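# Put ball in high post's cup and reseat frame

## Task

Get the ball into the cup on top of the tall post, and return the frame to its proper spot sitting on its supports. Both must stay there on their own, with no robot holding them, so open the grippers and pull the arms away at the end.

## Robot and tools

Setup: three identical i2rt Big YAM arms named arm1, arm2 and arm3. Each has six revolute joints, a two-finger gripper and a wrist camera. When joints 1 and 6 are at zero and the hand is level and pointing forward, that camera rides on top of the hand and looks toward the fingertips. Two more cameras, cam_high and cam_low, are fixed in the room. The hand reaches roughly 1.0 m from the joint-1 axis when fully extended. Joints move at different speeds, so the hand can sweep a wide, curved path between two postures.

Frames: one scene frame is shared by everything. Its origin is on the floor and +z is up. "hand" means the midpoint between the fingertips. The hand's z axis runs along the fingers, and its y axis is the direction the fingers open and close. Each robot's foot pose is never printed.

Joints: all values are absolute targets, never offsets. Angles are in radians and the gripper is in metres. The number after ± is how close counts as arrived.
- joint1_rad, -2.879 to 2.879 (±0.045): turns the whole arm about its foot. Positive is counter-clockwise seen from above. At 0 the arm reaches out the way the foot faces.
- joint2_rad, 0 to 3.141 (±0.14): shoulder. At 0 the upper arm lies roughly level, pointing back. Increasing it raises the arm and then brings it forward.
- joint3_rad, 0 to 3.019 (±0.09): elbow. At 0 the forearm is folded against the upper arm. Larger values straighten it.
- joint4_rad, -1.692 to 1.57 (±0.055): hand pitch. Positive tilts the fingers up.
- joint5_rad, -1.57 to 1.57 (±0.03): swings the hand sideways. Positive goes to the arm's right.
- joint6_rad, -2.094 to 2.094 (±0.035): hand roll. Positive is clockwise when viewed from behind the hand.
- gripper_m, 0 to 0.093 (±0.003): gap between the fingertips. Each finger pad squeezes with at most about 50-62 N, and some grippers are weaker.

execute_actions: the argument "actions" is a list holding either one action or nothing. An action is an object keyed by robot name. Under each robot name goes a "joints" object that maps joint names to absolute target values. Each arm gets its own object, and you include only the joints you want to change. Example: {"arm1": {"joints": {"gripper_m": 0.05}}, "arm2": {"joints": {"joint1_rad": 0.3}}}. All motions in an action start at the same moment but may finish at different times. An omitted joint or robot can still be driving toward an earlier target. The optional "cameras" argument lists which images to return: arm1_cam_wrist, arm2_cam_wrist, arm3_cam_wrist, cam_high, cam_low, or "all". If it is left out or null, all cameras are returned; [] returns none. An unknown key or name, or any value out of range, rejects the whole call and nothing moves. An empty list only reports state and images. The "pictures" line gives the order of the returned images.

wait: "seconds" from 0 to 10. Nothing new is commanded, the world keeps running, and the result matches an empty execute_actions.

zoom_image: "camera" (one of the five names) and "region" [x0, y0, x1, y1] in pixels, measured from the top-left corner, at most 504x504. It works on the latest full image from that camera.

read_manual: the optional "section" is "licences". It only returns text.

finished_scene: "scene" is the current scene number. It ends that scene for good after the last command has been held, and its result tells you whether the goal was met.

Result lines: joint_status explains how each commanded motion ended.
- off_target: the joint stopped short and may still be pushing.
- contact_stop: the joint dropped its target and now holds where it stopped.
- time_out: the joint could not finish. It may keep its target, or one close to where it stands, and keep pushing. on_its_own will name it, and it will move by itself if the obstruction clears. To relieve the push, send the joint its reported position.
- "joint command not followed", usually with a "cause:" line: a self- and inter-arm clearance check refused that arm's joint targets, which then show as not_followed. The gripper part of the action still runs. The refused targets may be retried with later actions until you send ones that pass.
on_its_own lists what this call did not command. In it, "held at" means the target being held, not the actual position. A target very close to the current reading may produce no motion. A joint carrying a load can sag.

Cautions: the arms do not stop on contact and can push very hard. Never press two robots against each other, because that fails the run, and avoid hard hits. The clearance check can act too late, and between arms it ignores fingers, gripper housings and wrist cameras. No state line reports robot-to-robot contact. Objects touching robots do not count as contact. Do not knock anything onto the floor or out of the work area. Avoid drops, slips, slams and sustained hard pushing. Loose objects may occasionally get nudged by something external. The arms act independently, so one stalled arm does not pause the others.

Motor heat: holding loads or pushing heats the motors, including while you are thinking. A MOTOR HOT line appears from 85 °C. At 100 °C the arm goes limp and falls, which shows as OVER-TEMPERATURE FAULT, and its unfinished keys read limit_stop_at_motor_heat. After it cools, resend those targets. Between replies the robots keep holding the last command, so keep loads short and ease off stalled joints.

Each tool is called in YAML: its name, and indented under it one key for each argument.

## Session

I'll start by looking at the scene.

execute_actions:
  actions: []

Scene clock: 0.00 s.
Motor temperatures (°C, as the motors report them): arm1=[25 28 24 27 24 26] | arm2=[25 23 25 28 25 26] | arm3=[27 25 27 26 25 27]
arm1.joint_positions: joint1_rad=-0.467 joint2_rad=+0.496 joint3_rad=+1.456 joint4_rad=-1.138 joint5_rad=+0.123 joint6_rad=+0.114 gripper_m=+0.095
arm1.joint_status: not commanded
arm1.hand: x=+1.2929 y=+0.1061 z=+1.3963 quat_wxyz=(-0.172, +0.722, -0.269, -0.614) (m; scene frame)
arm2.joint_positions: joint1_rad=+0.474 joint2_rad=+0.550 joint3_rad=+1.378 joint4_rad=-1.407 joint5_rad=+0.033 joint6_rad=+0.069 gripper_m=+0.094
arm2.joint_status: not commanded
arm2.hand: x=-0.5619 y=+1.1341 z=+1.3166 quat_wxyz=(-0.454, -0.292, -0.832, +0.129) (m; scene frame)
arm3.joint_positions: joint1_rad=+0.214 joint2_rad=+0.532 joint3_rad=+1.430 joint4_rad=-1.249 joint5_rad=-0.062 joint6_rad=-0.122 gripper_m=+0.094
arm3.joint_status: not commanded
arm3.hand: x=-0.6662 y=-1.0679 z=+1.4079 quat_wxyz=(-0.477, +0.521, -0.631, -0.320) (m; scene frame)
pictures: arm1_cam_wrist, arm2_cam_wrist, arm3_cam_wrist, cam_high, cam_low
Images, in order (width x height): arm1_cam_wrist 504x504, arm2_cam_wrist 504x504, arm3_cam_wrist 504x504, cam_high 504x504, cam_low 504x504.

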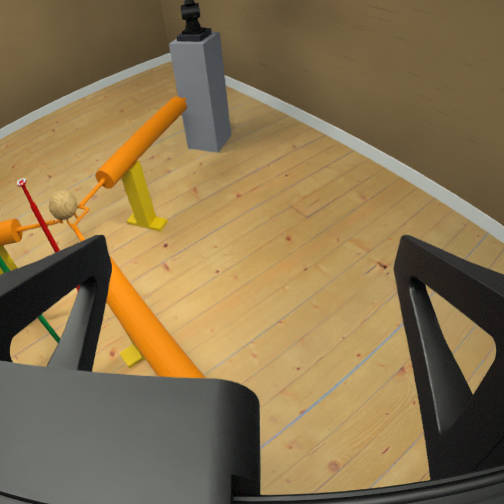

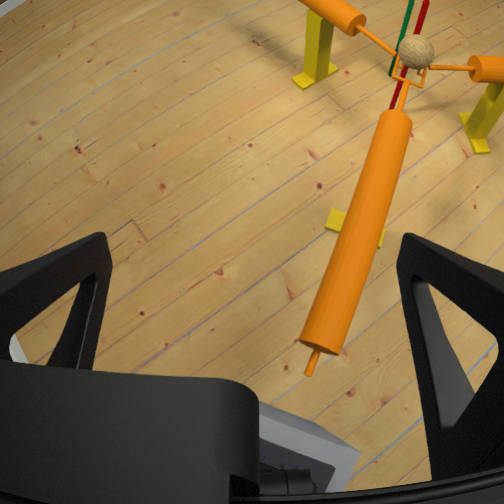

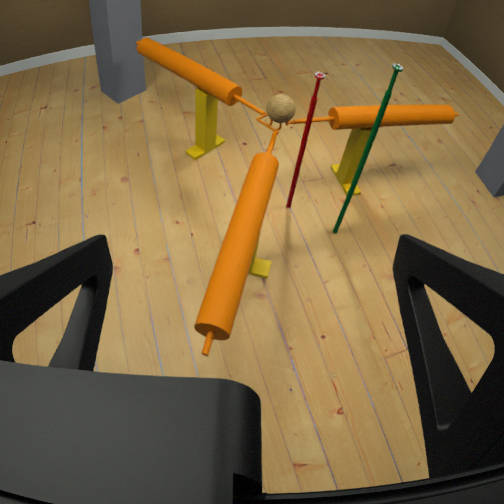

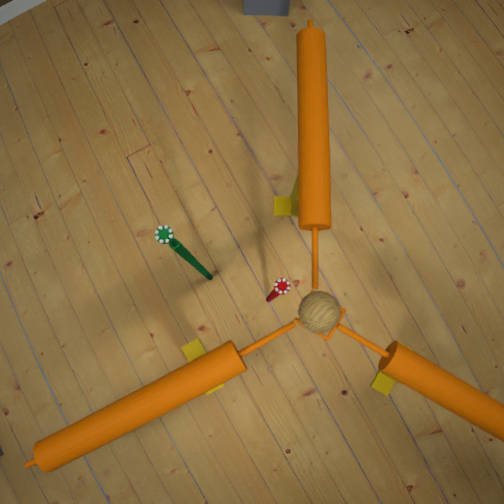

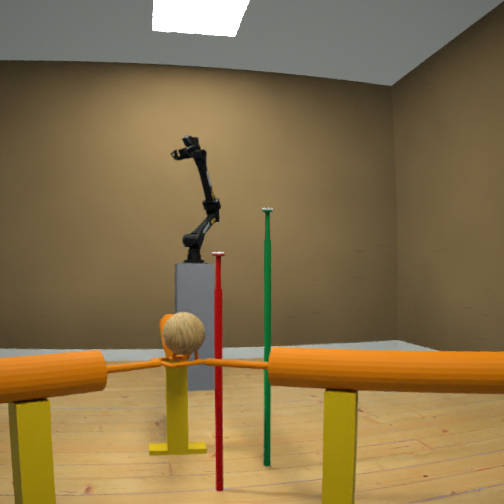

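zoom_image:
  camera: "cam_high"
  region: [220, 220, 420, 400]

zoom_image:
  camera: "arm3_cam_wrist"
  region: [180, 40, 440, 260]

zoom_image:
  camera: "cam_low"
  region: [100, 180, 340, 420]

Region (220, 220, 420, 400) of cam_high's 504x504 image, scaled by 2.520, with more detail than that image has; it fills the top 454 rows of this view, and the rest is white.

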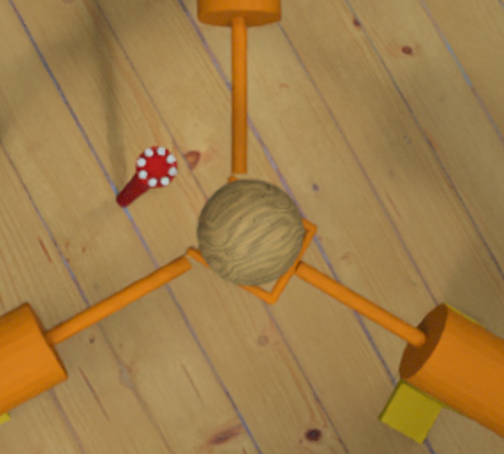

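Region (180, 40, 440, 260) of arm3_cam_wrist's 504x504 image, scaled by 1.938, with more detail than that image has; it fills the top 426 rows of this view, and the rest is white.

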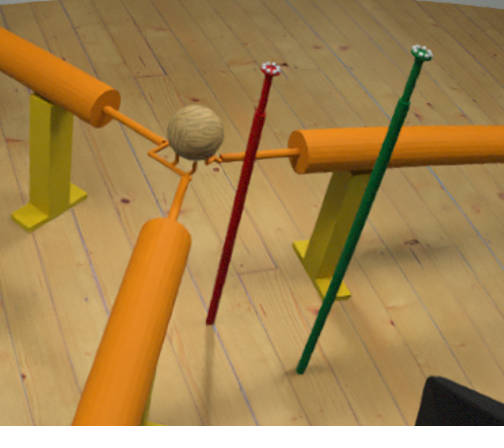

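Region (100, 180, 340, 420) of cam_low's 504x504 image, scaled by 2.100, with more detail than that image has.

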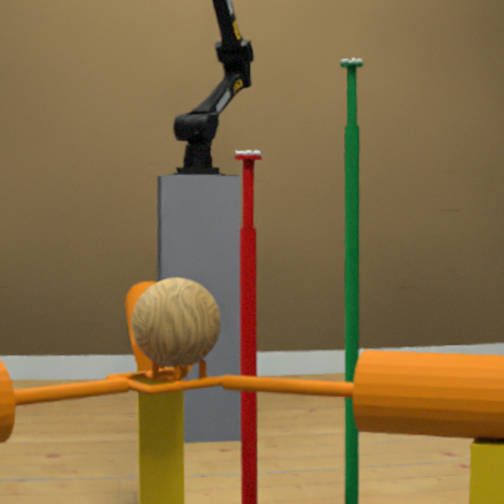

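execute_actions:
  actions:
    - {"arm1": {"joints": {"joint1_rad": 0, "joint2_rad": 0.958, "joint3_rad": 0.554, "joint4_rad": -0.796, "joint5_rad": 0, "joint6_rad": 0}}, "arm2": {"joints": {"joint1_rad": 0, "joint2_rad": 0.958, "joint3_rad": 0.554, "joint4_rad": -0.796, "joint5_rad": 0, "joint6_rad": 0}}, "arm3": {"joints": {"joint1_rad": 0, "joint2_rad": 0.958, "joint3_rad": 0.554, "joint4_rad": -0.796, "joint5_rad": 0, "joint6_rad": 0}}}

Scene clock: 42.87 s.
Motor temperatures (°C, as the motors report them): arm1=[25 28 26 28 24 26] | arm2=[25 23 27 28 25 26] | arm3=[27 25 29 26 25 27]
arm1.joint_positions: joint1_rad=+0.002 joint2_rad=+0.961 joint3_rad=+0.557 joint4_rad=-0.806 joint5_rad=+0.000 joint6_rad=+0.013 gripper_m=+0.095
arm1.joint_status: all done
arm1.hand: x=+1.1504 y=+0.0112 z=+0.8535 quat_wxyz=(-0.003, +0.985, -0.024, -0.172) (m; scene frame)
arm2.joint_positions: joint1_rad=+0.004 joint2_rad=+0.964 joint3_rad=+0.559 joint4_rad=-0.816 joint5_rad=+0.000 joint6_rad=+0.010 gripper_m=+0.094
arm2.joint_status: all done
arm2.hand: x=-0.5780 y=+0.9964 z=+0.8805 quat_wxyz=(-0.147, -0.500, -0.850, +0.081) (m; scene frame)
arm3.joint_positions: joint1_rad=+0.007 joint2_rad=+0.957 joint3_rad=+0.555 joint4_rad=-0.809 joint5_rad=-0.002 joint6_rad=-0.010 gripper_m=+0.094
arm3.joint_status: all done
arm3.hand: x=-0.5664 y=-1.0048 z=+0.9122 quat_wxyz=(-0.158, +0.479, -0.859, -0.087) (m; scene frame)
pictures: arm1_cam_wrist, arm2_cam_wrist, arm3_cam_wrist, cam_high, cam_low
Images, in order (width x height): arm1_cam_wrist 504x504, arm2_cam_wrist 504x504, arm3_cam_wrist 504x504, cam_high 504x504, cam_low 504x504.

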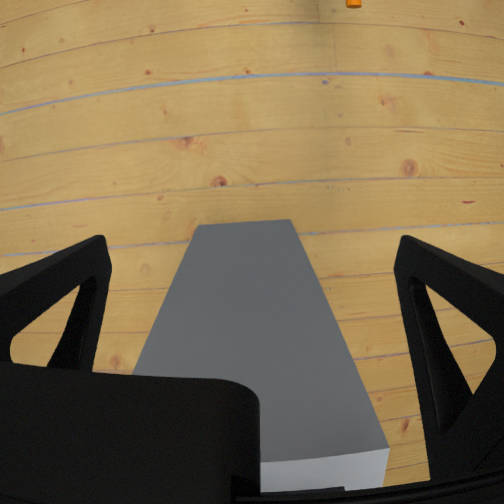

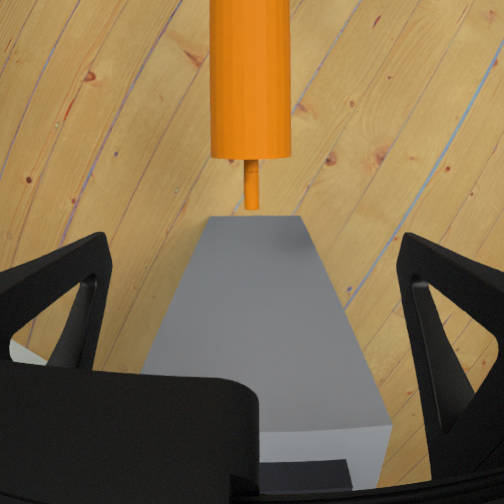

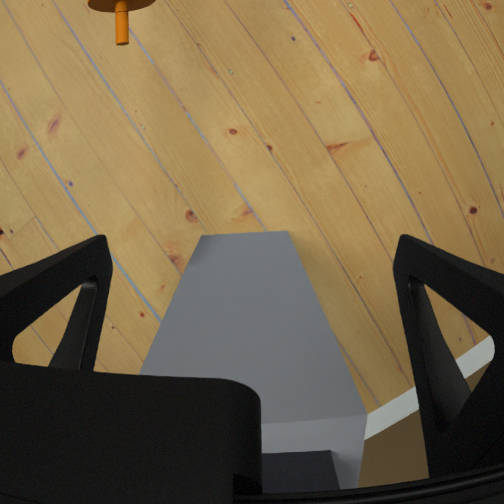

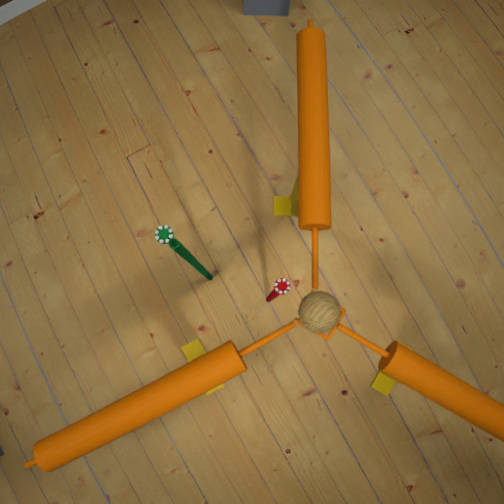

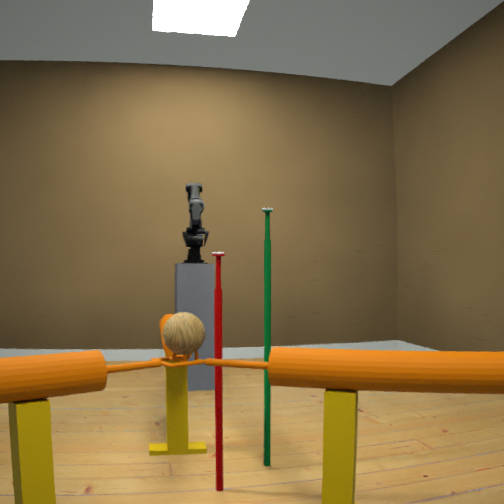

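execute_actions:
  actions:
    - {"arm1": {"joints": {"joint1_rad": -0.33, "joint2_rad": 2.145, "joint3_rad": 1.173, "joint4_rad": -0.598, "joint5_rad": 0, "joint6_rad": -0.33}}, "arm2": {"joints": {"joint1_rad": 0, "joint2_rad": 2.351, "joint3_rad": 0.434, "joint4_rad": 1.017, "joint5_rad": 0, "joint6_rad": 0}}, "arm3": {"joints": {"joint1_rad": 0.33, "joint2_rad": 2.145, "joint3_rad": 1.173, "joint4_rad": -0.598, "joint5_rad": 0, "joint6_rad": 0.33}}}

Scene clock: 76.87 s.
Motor temperatures (°C, as the motors report them): arm1=[25 28 27 28 24 26] | arm2=[25 24 27 28 25 26] | arm3=[27 25 30 26 25 28]
arm1.joint_positions: joint1_rad=-0.335 joint2_rad=+2.153 joint3_rad=+1.155 joint4_rad=-0.594 joint5_rad=+0.000 joint6_rad=-0.317 gripper_m=+0.095
arm1.joint_status: all done
arm1.hand: x=+0.9974 y=+0.1783 z=+0.5947 quat_wxyz=(+0.003, +0.999, -0.028, +0.017) (m; scene frame)
arm2.joint_positions: joint1_rad=+0.004 joint2_rad=+2.348 joint3_rad=+0.435 joint4_rad=+0.994 joint5_rad=+0.000 joint6_rad=+0.010 gripper_m=+0.094
arm2.joint_status: all done
arm2.hand: x=-0.5485 y=+0.9483 z=+0.5783 quat_wxyz=(-0.274, -0.481, -0.818, +0.154) (m; scene frame)
arm3.joint_positions: joint1_rad=+0.332 joint2_rad=+2.154 joint3_rad=+1.156 joint4_rad=-0.596 joint5_rad=+0.000 joint6_rad=+0.320 gripper_m=+0.094
arm3.joint_status: all done
arm3.hand: x=-0.6091 y=-0.7807 z=+0.6556 quat_wxyz=(+0.006, +0.485, -0.875, +0.007) (m; scene frame)
pictures: arm1_cam_wrist, arm2_cam_wrist, arm3_cam_wrist, cam_high, cam_low
Images, in order (width x height): arm1_cam_wrist 504x504, arm2_cam_wrist 504x504, arm3_cam_wrist 504x504, cam_high 504x504, cam_low 504x504.

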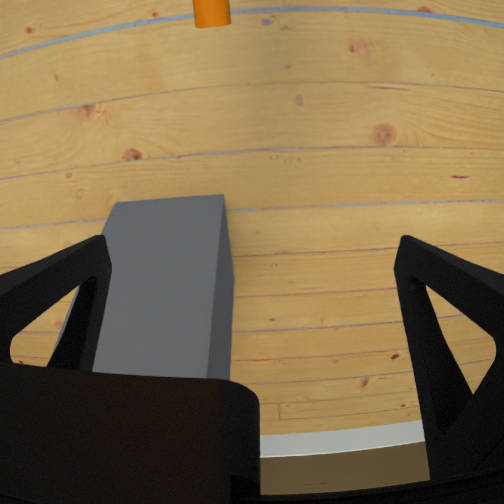

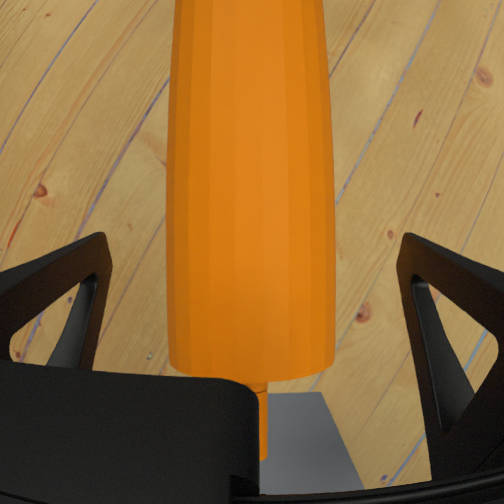

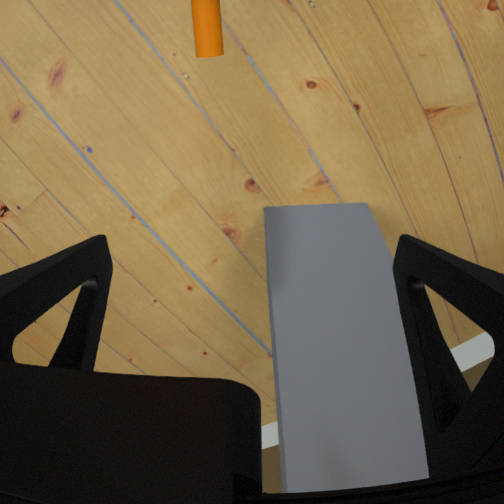

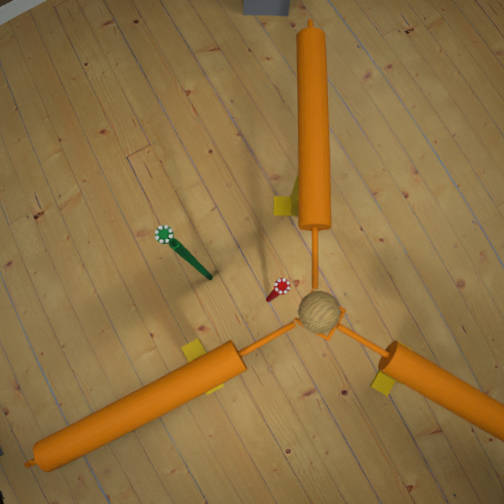

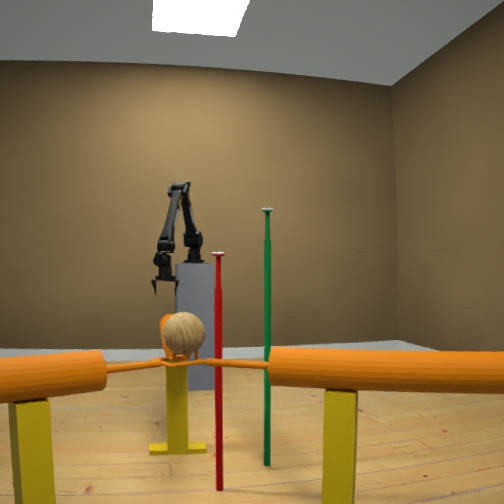

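execute_actions:
  actions:
    - {"arm1": {"joints": {"joint1_rad": -0.195, "joint2_rad": 2.449, "joint3_rad": 1.513, "joint4_rad": -0.635, "joint5_rad": 0, "joint6_rad": -0.195}}, "arm2": {"joints": {"joint1_rad": 0, "joint2_rad": 2.35, "joint3_rad": 0.497, "joint4_rad": 0.282, "joint5_rad": 0, "joint6_rad": 0}}, "arm3": {"joints": {"joint1_rad": 0.376, "joint2_rad": 2.617, "joint3_rad": 1.679, "joint4_rad": -0.634, "joint5_rad": 0, "joint6_rad": 0.376}}}

Scene clock: 109.60 s.
Motor temperatures (°C, as the motors report them): arm1=[25 29 26 28 24 26] | arm2=[25 24 26 28 25 26] | arm3=[27 26 29 26 25 28]
arm1.joint_positions: joint1_rad=-0.193 joint2_rad=+2.448 joint3_rad=+1.482 joint4_rad=-0.630 joint5_rad=+0.000 joint6_rad=-0.208 gripper_m=+0.095
arm1.joint_status: all done
arm1.hand: x=+0.9011 y=+0.1298 z=+0.5107 quat_wxyz=(+0.003, +1.000, -0.011, +0.019) (m; scene frame)
arm2.joint_positions: joint1_rad=+0.004 joint2_rad=+2.348 joint3_rad=+0.499 joint4_rad=+0.296 joint5_rad=+0.000 joint6_rad=+0.010 gripper_m=+0.094
arm2.joint_status: all done
arm2.hand: x=-0.6091 y=+1.0550 z=+0.5222 quat_wxyz=(-0.004, -0.506, -0.862, -0.002) (m; scene frame)
arm3.joint_positions: joint1_rad=+0.372 joint2_rad=+2.626 joint3_rad=+1.651 joint4_rad=-0.628 joint5_rad=+0.000 joint6_rad=+0.366 gripper_m=+0.094
arm3.joint_status: all done
arm3.hand: x=-0.6075 y=-0.6754 z=+0.5096 quat_wxyz=(+0.009, +0.482, -0.876, +0.011) (m; scene frame)
pictures: arm1_cam_wrist, arm2_cam_wrist, arm3_cam_wrist, cam_high, cam_low
Images, in order (width x height): arm1_cam_wrist 504x504, arm2_cam_wrist 504x504, arm3_cam_wrist 504x504, cam_high 504x504, cam_low 504x504.

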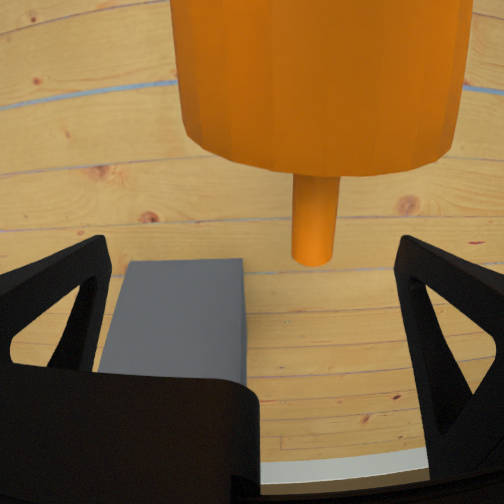

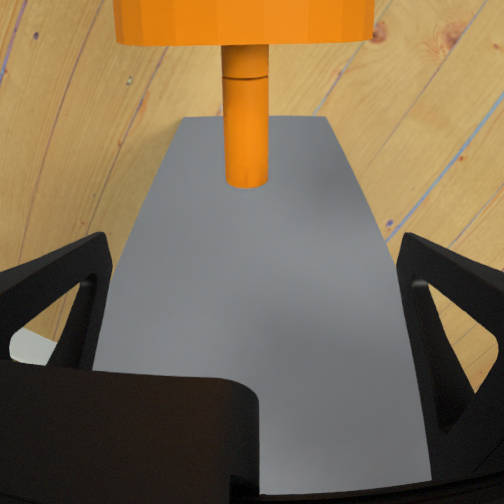

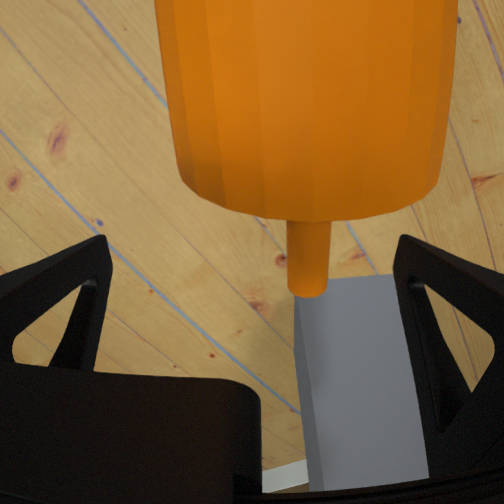

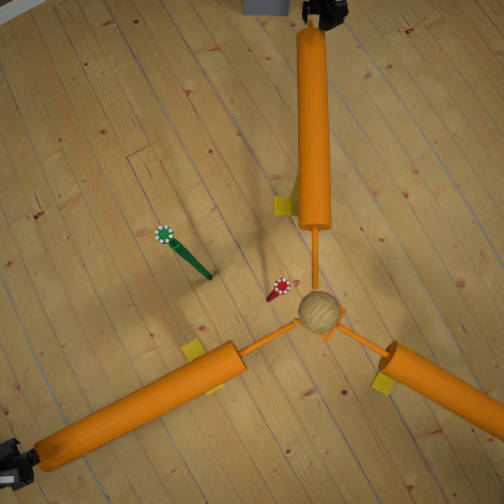

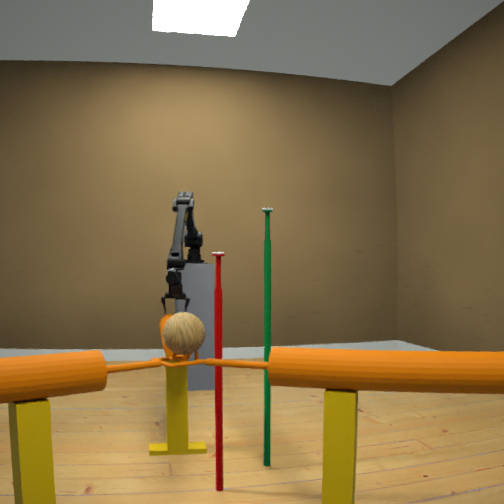

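execute_actions:
  actions:
    - {"arm1": {"joints": {"joint1_rad": -0.253, "joint2_rad": 2.611, "joint3_rad": 1.613, "joint4_rad": -0.573, "joint5_rad": 0, "joint6_rad": -0.253}}, "arm2": {"joints": {"joint1_rad": 0, "joint2_rad": 2.59, "joint3_rad": 0.727, "joint4_rad": 0.292, "joint5_rad": 0, "joint6_rad": 0}}, "arm3": {"joints": {"joint1_rad": 0.331, "joint2_rad": 2.737, "joint3_rad": 1.675, "joint4_rad": -0.509, "joint5_rad": 0, "joint6_rad": 0.331}}}

Scene clock: 133.10 s.
Motor temperatures (°C, as the motors report them): arm1=[25 29 26 27 24 26] | arm2=[25 24 25 28 25 26] | arm3=[27 27 30 26 25 28]
arm1.joint_positions: joint1_rad=-0.248 joint2_rad=+2.528 joint3_rad=+1.596 joint4_rad=-0.587 joint5_rad=-0.018 joint6_rad=-0.248 gripper_m=+0.095
arm1.joint_status: all done
arm1.hand: x=+0.8671 y=+0.1694 z=+0.4907 quat_wxyz=(+0.002, +1.000, -0.018, -0.020) (m; scene frame)
arm2.joint_positions: joint1_rad=+0.004 joint2_rad=+2.592 joint3_rad=+0.722 joint4_rad=+0.296 joint5_rad=+0.000 joint6_rad=+0.010 gripper_m=+0.094
arm2.joint_status: all done
arm2.hand: x=-0.5932 y=+1.0282 z=+0.4416 quat_wxyz=(+0.005, -0.506, -0.862, -0.006) (m; scene frame)
arm3.joint_positions: joint1_rad=+0.334 joint2_rad=+2.745 joint3_rad=+1.654 joint4_rad=-0.519 joint5_rad=+0.000 joint6_rad=+0.341 gripper_m=+0.094
arm3.joint_status: all done
arm3.hand: x=-0.5920 y=-0.7068 z=+0.4428 quat_wxyz=(+0.012, +0.476, -0.879, +0.014) (m; scene frame)
pictures: arm1_cam_wrist, arm2_cam_wrist, arm3_cam_wrist, cam_high, cam_low
Images, in order (width x height): arm1_cam_wrist 504x504, arm2_cam_wrist 504x504, arm3_cam_wrist 504x504, cam_high 504x504, cam_low 504x504.

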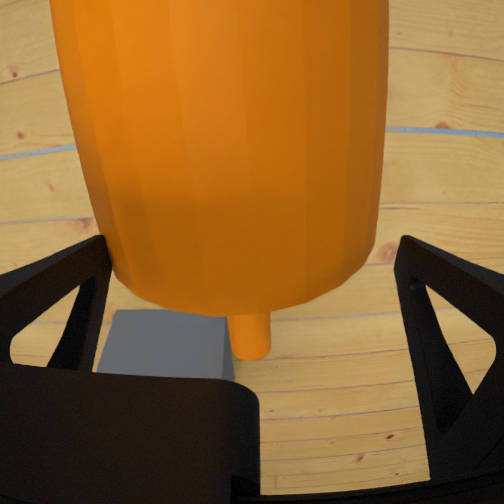

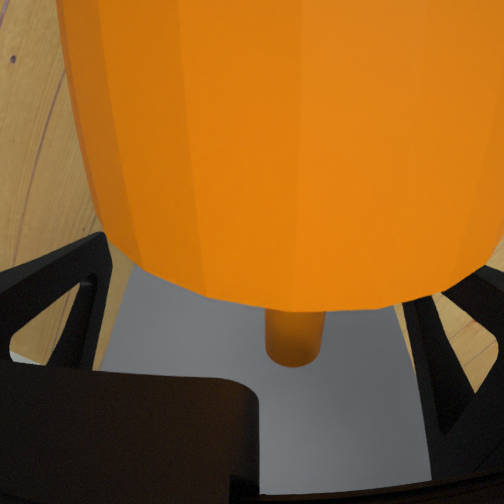

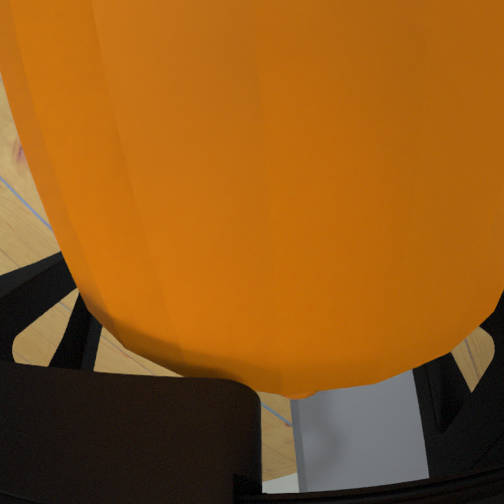

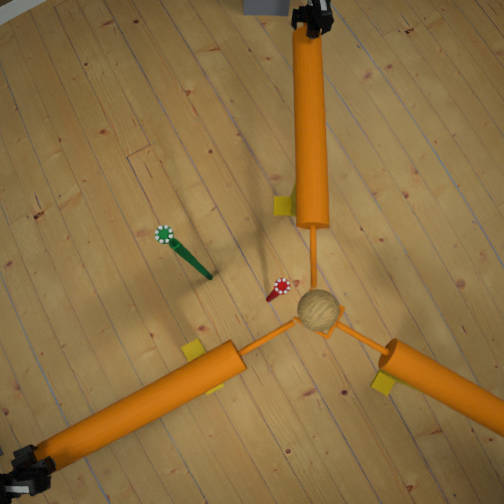

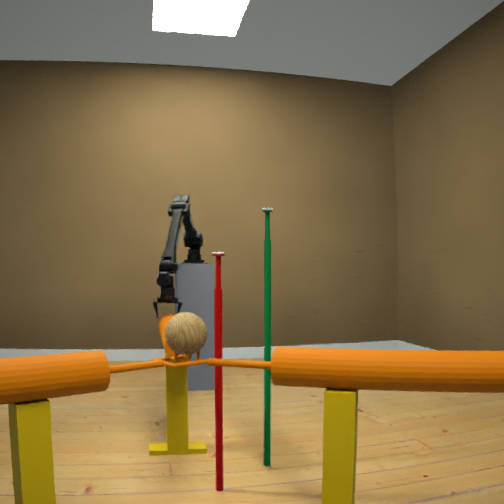

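execute_actions:
  actions:
    - {"arm1": {"joints": {"joint1_rad": -0.253, "joint2_rad": 2.386, "joint3_rad": 1.369, "joint4_rad": -0.554, "joint5_rad": 0, "joint6_rad": -0.253}}, "arm2": {"joints": {"joint1_rad": 0, "joint2_rad": 2.382, "joint3_rad": 0.523, "joint4_rad": 0.287, "joint5_rad": 0, "joint6_rad": 0}}, "arm3": {"joints": {"joint1_rad": 0.331, "joint2_rad": 2.516, "joint3_rad": 1.41, "joint4_rad": -0.465, "joint5_rad": 0, "joint6_rad": 0.331}}}
  cameras: ["arm1_cam_wrist", "arm2_cam_wrist", "arm3_cam_wrist", "cam_high"]

Scene clock: 144.00 s.
Motor temperatures (°C, as the motors report them): arm1=[25 29 26 28 25 26] | arm2=[25 24 25 28 25 26] | arm3=[27 27 29 26 25 28]
arm1.joint_positions: joint1_rad=-0.248 joint2_rad=+2.392 joint3_rad=+1.369 joint4_rad=-0.555 joint5_rad=-0.003 joint6_rad=-0.250 gripper_m=+0.095
arm1.joint_status: all done
arm1.hand: x=+0.9331 y=+0.1529 z=+0.5179 quat_wxyz=(+0.002, +1.000, -0.018, +0.011) (m; scene frame)
arm2.joint_positions: joint1_rad=+0.004 joint2_rad=+2.381 joint3_rad=+0.532 joint4_rad=+0.296 joint5_rad=+0.000 joint6_rad=+0.010 gripper_m=+0.094
arm2.joint_status: all done
arm2.hand: x=-0.6053 y=+1.0486 z=+0.5116 quat_wxyz=(-0.004, -0.506, -0.862, -0.001) (m; scene frame)
arm3.joint_positions: joint1_rad=+0.334 joint2_rad=+2.497 joint3_rad=+1.414 joint4_rad=-0.473 joint5_rad=+0.000 joint6_rad=+0.341 gripper_m=+0.094
arm3.joint_status: all done
arm3.hand: x=-0.5958 y=-0.7223 z=+0.5337 quat_wxyz=(-0.006, +0.477, -0.879, -0.007) (m; scene frame)
pictures: arm1_cam_wrist, arm2_cam_wrist, arm3_cam_wrist, cam_high
Images, in order (width x height): arm1_cam_wrist 504x504, arm2_cam_wrist 504x504, arm3_cam_wrist 504x504, cam_high 504x504.

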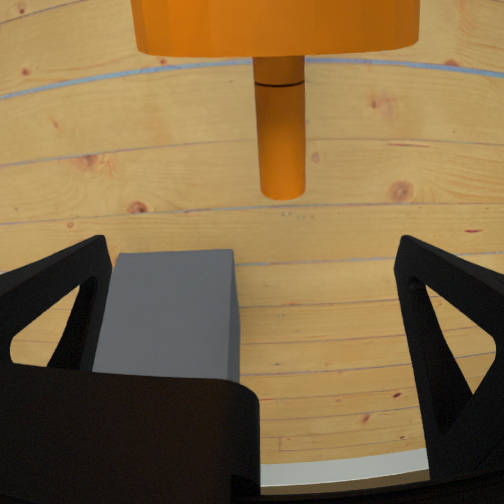

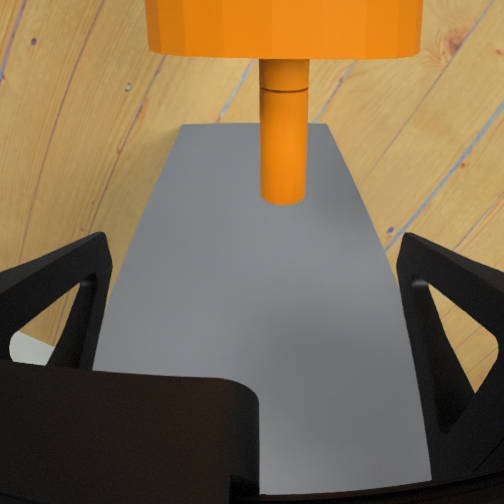

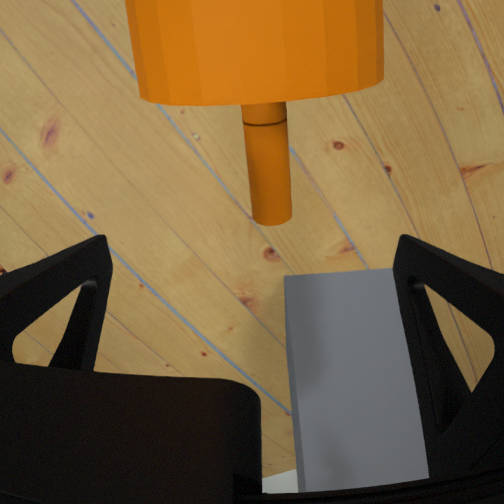

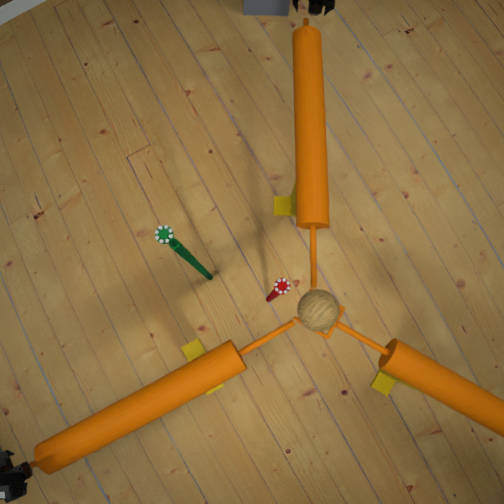

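execute_actions:
  actions:
    - {"arm1": {"joints": {"joint1_rad": -0.27, "joint2_rad": 2.564, "joint3_rad": 1.45, "joint4_rad": -0.458, "joint5_rad": 0, "joint6_rad": -0.26}}, "arm2": {"joints": {"joint1_rad": -0.06, "joint2_rad": 2.624, "joint3_rad": 0.665, "joint4_rad": 0.388, "joint5_rad": 0, "joint6_rad": -0.06}}, "arm3": {"joints": {"joint1_rad": 0.331, "joint2_rad": 2.74, "joint3_rad": 1.553, "joint4_rad": -0.384, "joint5_rad": 0, "joint6_rad": 0.331}}}
  cameras: ["arm1_cam_wrist", "arm2_cam_wrist", "arm3_cam_wrist", "cam_low"]

Scene clock: 155.37 s.
Motor temperatures (°C, as the motors report them): arm1=[25 29 26 28 24 26] | arm2=[25 24 25 28 25 26] | arm3=[27 27 29 26 25 28]
arm1.joint_positions: joint1_rad=-0.267 joint2_rad=+2.571 joint3_rad=+1.445 joint4_rad=-0.462 joint5_rad=-0.002 joint6_rad=-0.250 gripper_m=+0.095
arm1.joint_status: all done
arm1.hand: x=+0.9419 y=+0.1609 z=+0.4384 quat_wxyz=(+0.003, +1.000, -0.027, +0.015) (m; scene frame)
arm2.joint_positions: joint1_rad=-0.056 joint2_rad=+2.632 joint3_rad=+0.670 joint4_rad=+0.378 joint5_rad=+0.000 joint6_rad=-0.050 gripper_m=+0.094
arm2.joint_status: all done
arm2.hand: x=-0.6209 y=+1.0484 z=+0.4393 quat_wxyz=(+0.009, -0.506, -0.862, -0.010) (m; scene frame)
arm3.joint_positions: joint1_rad=+0.334 joint2_rad=+2.744 joint3_rad=+1.546 joint4_rad=-0.384 joint5_rad=+0.003 joint6_rad=+0.339 gripper_m=+0.094
arm3.joint_status: all done
arm3.hand: x=-0.5984 y=-0.7360 z=+0.4265 quat_wxyz=(+0.001, +0.478, -0.879, +0.004) (m; scene frame)
pictures: arm1_cam_wrist, arm2_cam_wrist, arm3_cam_wrist, cam_low
Images, in order (width x height): arm1_cam_wrist 504x504, arm2_cam_wrist 504x504, arm3_cam_wrist 504x504, cam_low 504x504.

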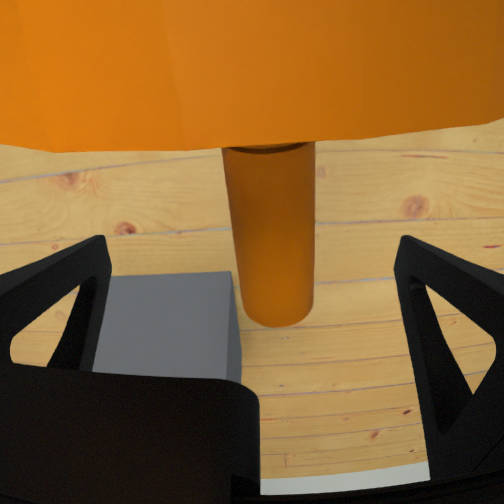

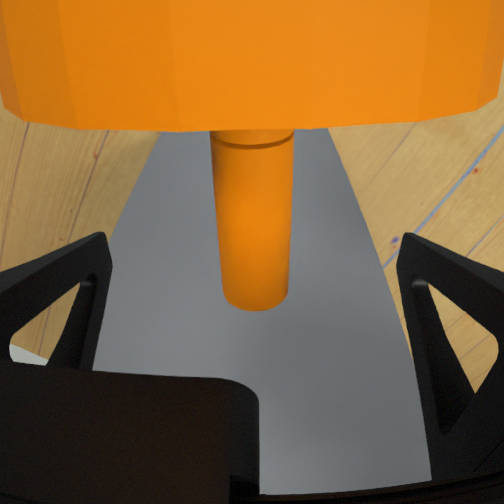

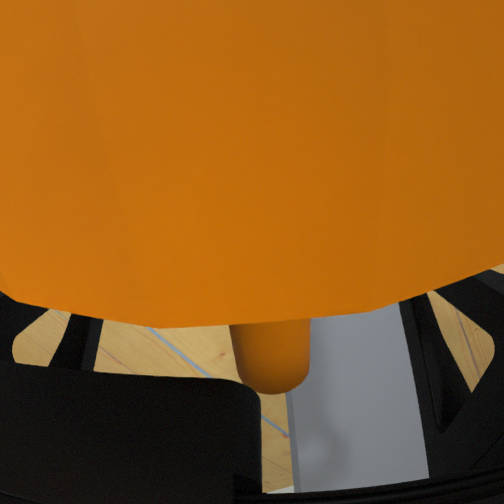

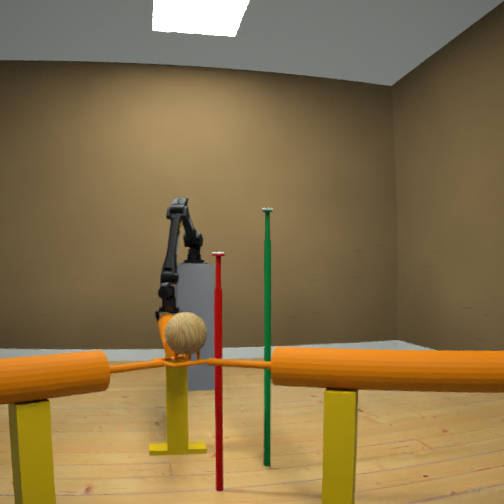

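execute_actions:
  actions:
    - {"arm1": {"joints": {"joint2_rad": 2.599, "joint3_rad": 1.471, "joint4_rad": -0.443}}, "arm2": {"joints": {"joint2_rad": 2.671, "joint3_rad": 0.696, "joint4_rad": 0.404}}, "arm3": {"joints": {"joint2_rad": 2.721, "joint3_rad": 1.483, "joint4_rad": -0.332}}}
  cameras: ["arm1_cam_wrist", "arm2_cam_wrist", "arm3_cam_wrist"]

Scene clock: 164.53 s.
Motor temperatures (°C, as the motors report them): arm1=[25 29 26 28 24 26] | arm2=[25 24 25 28 25 26] | arm3=[27 27 29 26 25 28]
arm1.joint_positions: joint1_rad=-0.267 joint2_rad=+2.577 joint3_rad=+1.445 joint4_rad=-0.452 joint5_rad=-0.002 joint6_rad=-0.250 gripper_m=+0.095
arm1.joint_status: all done
arm1.hand: x=+0.9422 y=+0.1609 z=+0.4352 quat_wxyz=(+0.003, +1.000, -0.027, +0.013) (m; scene frame)
arm2.joint_positions: joint1_rad=-0.056 joint2_rad=+2.661 joint3_rad=+0.692 joint4_rad=+0.390 joint5_rad=+0.000 joint6_rad=-0.050 gripper_m=+0.094
arm2.joint_status: all done
arm2.hand: x=-0.6197 y=+1.0462 z=+0.4298 quat_wxyz=(+0.007, -0.506, -0.862, -0.008) (m; scene frame)
arm3.joint_positions: joint1_rad=+0.334 joint2_rad=+2.727 joint3_rad=+1.484 joint4_rad=-0.342 joint5_rad=+0.003 joint6_rad=+0.339 gripper_m=+0.094
arm3.joint_status: all done
arm3.hand: x=-0.6028 y=-0.7539 z=+0.4267 quat_wxyz=(+0.002, +0.478, -0.879, +0.005) (m; scene frame)
pictures: arm1_cam_wrist, arm2_cam_wrist, arm3_cam_wrist
Images, in order (width x height): arm1_cam_wrist 504x504, arm2_cam_wrist 504x504, arm3_cam_wrist 504x504.

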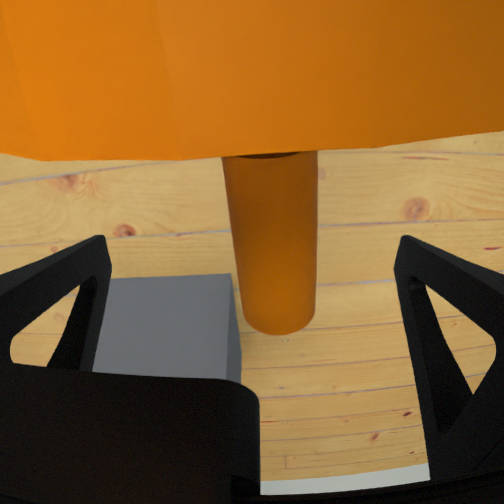

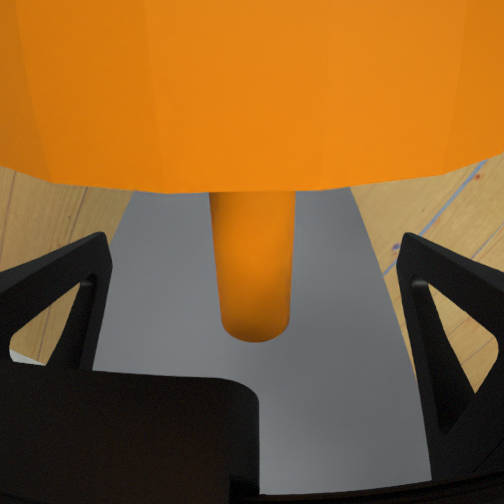

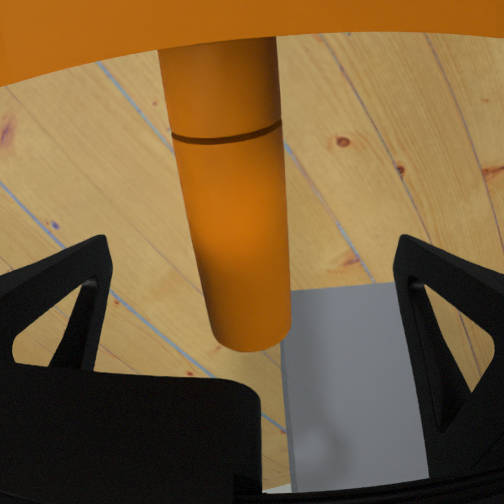

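execute_actions:
  actions:
    - {"arm1": {"joints": {"gripper_m": 0.0}}, "arm2": {"joints": {"gripper_m": 0.0}}, "arm3": {"joints": {"gripper_m": 0.0}}}
  cameras: ["arm1_cam_wrist", "arm2_cam_wrist", "arm3_cam_wrist", "cam_high"]

Scene clock: 167.03 s.
Motor temperatures (°C, as the motors report them): arm1=[25 29 26 28 24 26] | arm2=[25 24 25 28 25 26] | arm3=[27 27 29 26 25 28]
arm1.joint_positions: joint1_rad=-0.270 joint2_rad=+2.577 joint3_rad=+1.445 joint4_rad=-0.451 joint5_rad=+0.004 joint6_rad=-0.256 gripper_m=+0.018
arm1.joint_status: gripper_m off_target (ended at +0.018, target +0.000)
arm1.hand: x=+0.9428 y=+0.1638 z=+0.4351 quat_wxyz=(-0.001, +1.000, -0.026, +0.014) (m; scene frame)
arm2.joint_positions: joint1_rad=-0.056 joint2_rad=+2.661 joint3_rad=+0.693 joint4_rad=+0.392 joint5_rad=-0.002 joint6_rad=-0.061 gripper_m=+0.018
arm2.joint_status: gripper_m off_target (ended at +0.018, target +0.000)
arm2.hand: x=-0.6192 y=+1.0456 z=+0.4297 quat_wxyz=(+0.006, -0.502, -0.865, -0.008) (m; scene frame)
arm3.joint_positions: joint1_rad=+0.335 joint2_rad=+2.727 joint3_rad=+1.484 joint4_rad=-0.341 joint5_rad=-0.002 joint6_rad=+0.332 gripper_m=+0.017
arm3.joint_status: gripper_m off_target (ended at +0.017, target +0.000)
arm3.hand: x=-0.6041 y=-0.7534 z=+0.4267 quat_wxyz=(+0.004, +0.481, -0.877, +0.003) (m; scene frame)
pictures: arm1_cam_wrist, arm2_cam_wrist, arm3_cam_wrist, cam_high
Images, in order (width x height): arm1_cam_wrist 504x504, arm2_cam_wrist 504x504, arm3_cam_wrist 504x504, cam_high 504x504.

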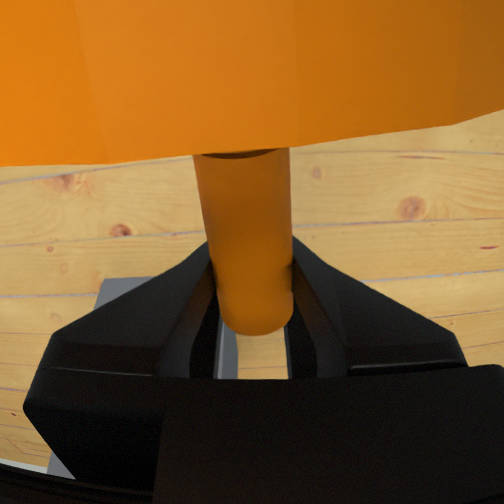

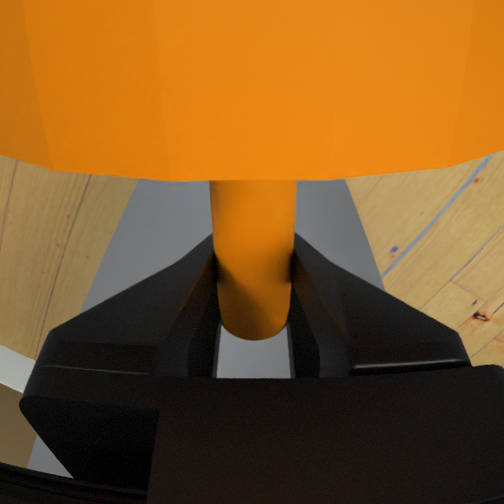

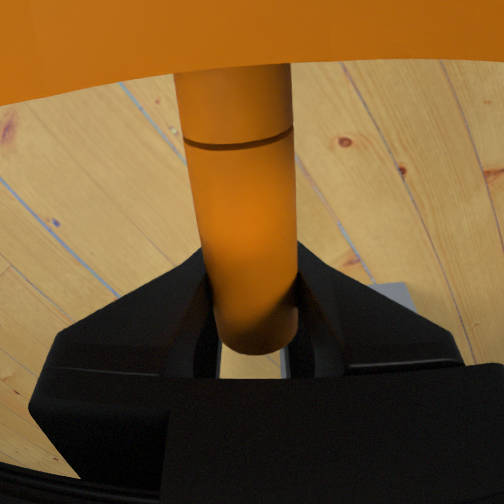

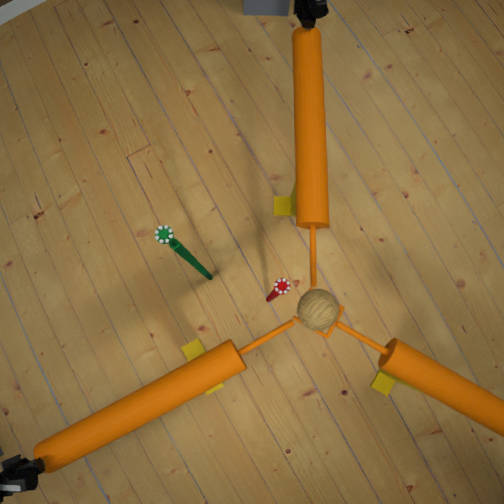

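execute_actions:
  actions:
    - {"arm1": {"joints": {"joint2_rad": 2.372, "joint3_rad": 1.364, "joint4_rad": -0.563}}, "arm2": {"joints": {"joint2_rad": 2.3, "joint3_rad": 0.505, "joint4_rad": 0.224}}, "arm3": {"joints": {"joint2_rad": 2.475, "joint3_rad": 1.332, "joint4_rad": -0.428}}}
  cameras: ["cam_high", "cam_low"]

Scene clock: 194.60 s.
Motor temperatures (°C, as the motors report them): arm1=[25 30 26 28 24 26] | arm2=[25 24 25 28 25 26] | arm3=[27 27 29 26 25 28]
arm1.joint_positions: joint1_rad=-0.272 joint2_rad=+2.392 joint3_rad=+1.360 joint4_rad=-0.559 joint5_rad=+0.002 joint6_rad=-0.260 gripper_m=+0.018
arm1.joint_status: all done
arm1.hand: x=+0.9429 y=+0.1641 z=+0.5161 quat_wxyz=(+0.001, +1.000, -0.024, +0.017) (m; scene frame)
arm2.joint_positions: joint1_rad=-0.056 joint2_rad=+2.326 joint3_rad=+0.517 joint4_rad=+0.236 joint5_rad=+0.001 joint6_rad=-0.062 gripper_m=+0.018
arm2.joint_status: all done
arm2.hand: x=-0.6195 y=+1.0439 z=+0.5250 quat_wxyz=(+0.005, -0.501, -0.866, -0.006) (m; scene frame)
arm3.joint_positions: joint1_rad=+0.333 joint2_rad=+2.493 joint3_rad=+1.331 joint4_rad=-0.422 joint5_rad=-0.003 joint6_rad=+0.326 gripper_m=+0.017
arm3.joint_status: all done
arm3.hand: x=-0.6038 y=-0.7558 z=+0.5222 quat_wxyz=(+0.004, +0.483, -0.876, +0.003) (m; scene frame)
pictures: cam_high, cam_low
Images, in order (width x height): cam_high 504x504, cam_low 504x504.

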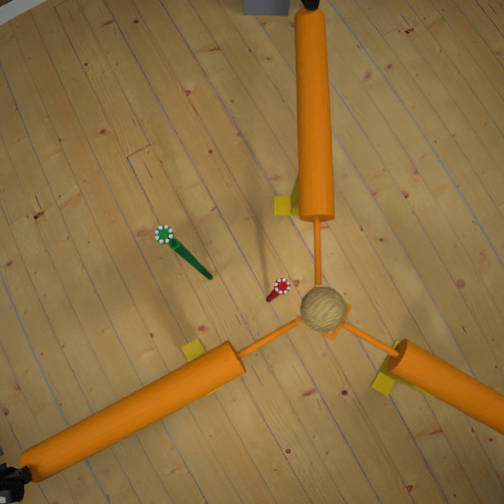

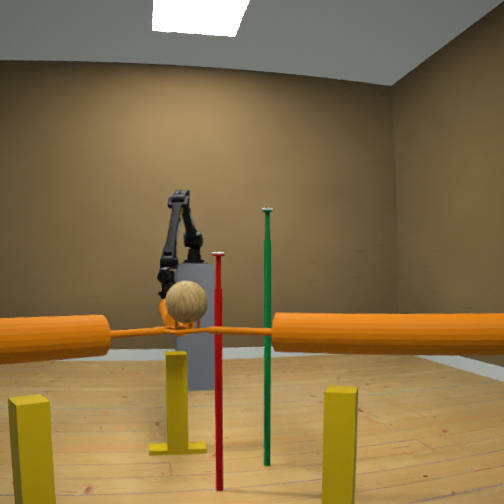

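execute_actions:
  actions:
    - {"arm1": {"joints": {"joint2_rad": 2.14, "joint3_rad": 1.324, "joint4_rad": -0.731}}, "arm2": {"joints": {"joint2_rad": 1.845, "joint3_rad": 0.407, "joint4_rad": -0.12}}, "arm3": {"joints": {"joint2_rad": 2.23, "joint3_rad": 1.252, "joint4_rad": -0.577}}}
  cameras: []

execute_actions:
  actions:
    - {"arm1": {"joints": {"joint2_rad": 1.965, "joint3_rad": 1.353, "joint4_rad": -0.935}}, "arm2": {"joints": {"joint2_rad": 1.405, "joint3_rad": 0.425, "joint4_rad": -0.578}}, "arm3": {"joints": {"joint2_rad": 2.025, "joint3_rad": 1.24, "joint4_rad": -0.771}}}
  cameras: ["cam_low"]

Scene clock: 201.00 s.
Motor temperatures (°C, as the motors report them): arm1=[25 30 26 28 24 26] | arm2=[25 24 25 28 25 26] | arm3=[27 27 29 26 25 28]
arm1.joint_positions: joint1_rad=-0.275 joint2_rad=+2.160 joint3_rad=+1.309 joint4_rad=-0.735 joint5_rad=+0.004 joint6_rad=-0.265 gripper_m=+0.018
arm1.joint_status: all done
arm1.hand: x=+0.9417 y=+0.1660 z=+0.6256 quat_wxyz=(+0.000, +1.000, -0.024, +0.015) (m; scene frame)
arm2.joint_positions: joint1_rad=-0.056 joint2_rad=+1.872 joint3_rad=+0.405 joint4_rad=-0.108 joint5_rad=+0.002 joint6_rad=-0.063 gripper_m=+0.018
arm2.joint_status: all done
arm2.hand: x=-0.6207 y=+1.0447 z=+0.6286 quat_wxyz=(+0.006, -0.501, -0.866, -0.006) (m; scene frame)
arm3.joint_positions: joint1_rad=+0.338 joint2_rad=+2.249 joint3_rad=+1.242 joint4_rad=-0.574 joint5_rad=-0.004 joint6_rad=+0.326 gripper_m=+0.017
arm3.joint_status: all done
arm3.hand: x=-0.6062 y=-0.7550 z=+0.6274 quat_wxyz=(+0.003, +0.485, -0.875, +0.002) (m; scene frame)
pictures: none
No camera images: the call's "cameras" was empty. Leave "cameras" out to get every camera's image.

Scene clock: 202.10 s.
Motor temperatures (°C, as the motors report them): arm1=[25 30 26 28 24 26] | arm2=[25 24 26 28 25 26] | arm3=[27 27 29 26 25 28]
arm1.joint_positions: joint1_rad=-0.272 joint2_rad=+1.973 joint3_rad=+1.310 joint4_rad=-0.925 joint5_rad=+0.004 joint6_rad=-0.265 gripper_m=+0.018
arm1.joint_status: all done
arm1.hand: x=+0.9465 y=+0.1623 z=+0.7228 quat_wxyz=(+0.000, +1.000, -0.022, +0.016) (m; scene frame)
arm2.joint_positions: joint1_rad=-0.056 joint2_rad=+1.421 joint3_rad=+0.416 joint4_rad=-0.550 joint5_rad=-0.002 joint6_rad=-0.063 gripper_m=+0.018
arm2.joint_status: all done
arm2.hand: x=-0.6181 y=+1.0400 z=+0.7293 quat_wxyz=(-0.004, -0.501, -0.866, -0.002) (m; scene frame)
arm3.joint_positions: joint1_rad=+0.332 joint2_rad=+2.042 joint3_rad=+1.224 joint4_rad=-0.775 joint5_rad=-0.002 joint6_rad=+0.326 gripper_m=+0.017
arm3.joint_status: all done
arm3.hand: x=-0.6043 y=-0.7602 z=+0.7260 quat_wxyz=(+0.007, +0.482, -0.876, +0.007) (m; scene frame)
pictures: cam_low
Images, in order (width x height): cam_low 504x504.

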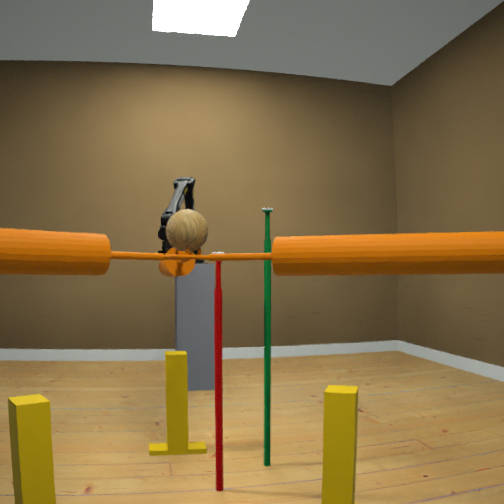

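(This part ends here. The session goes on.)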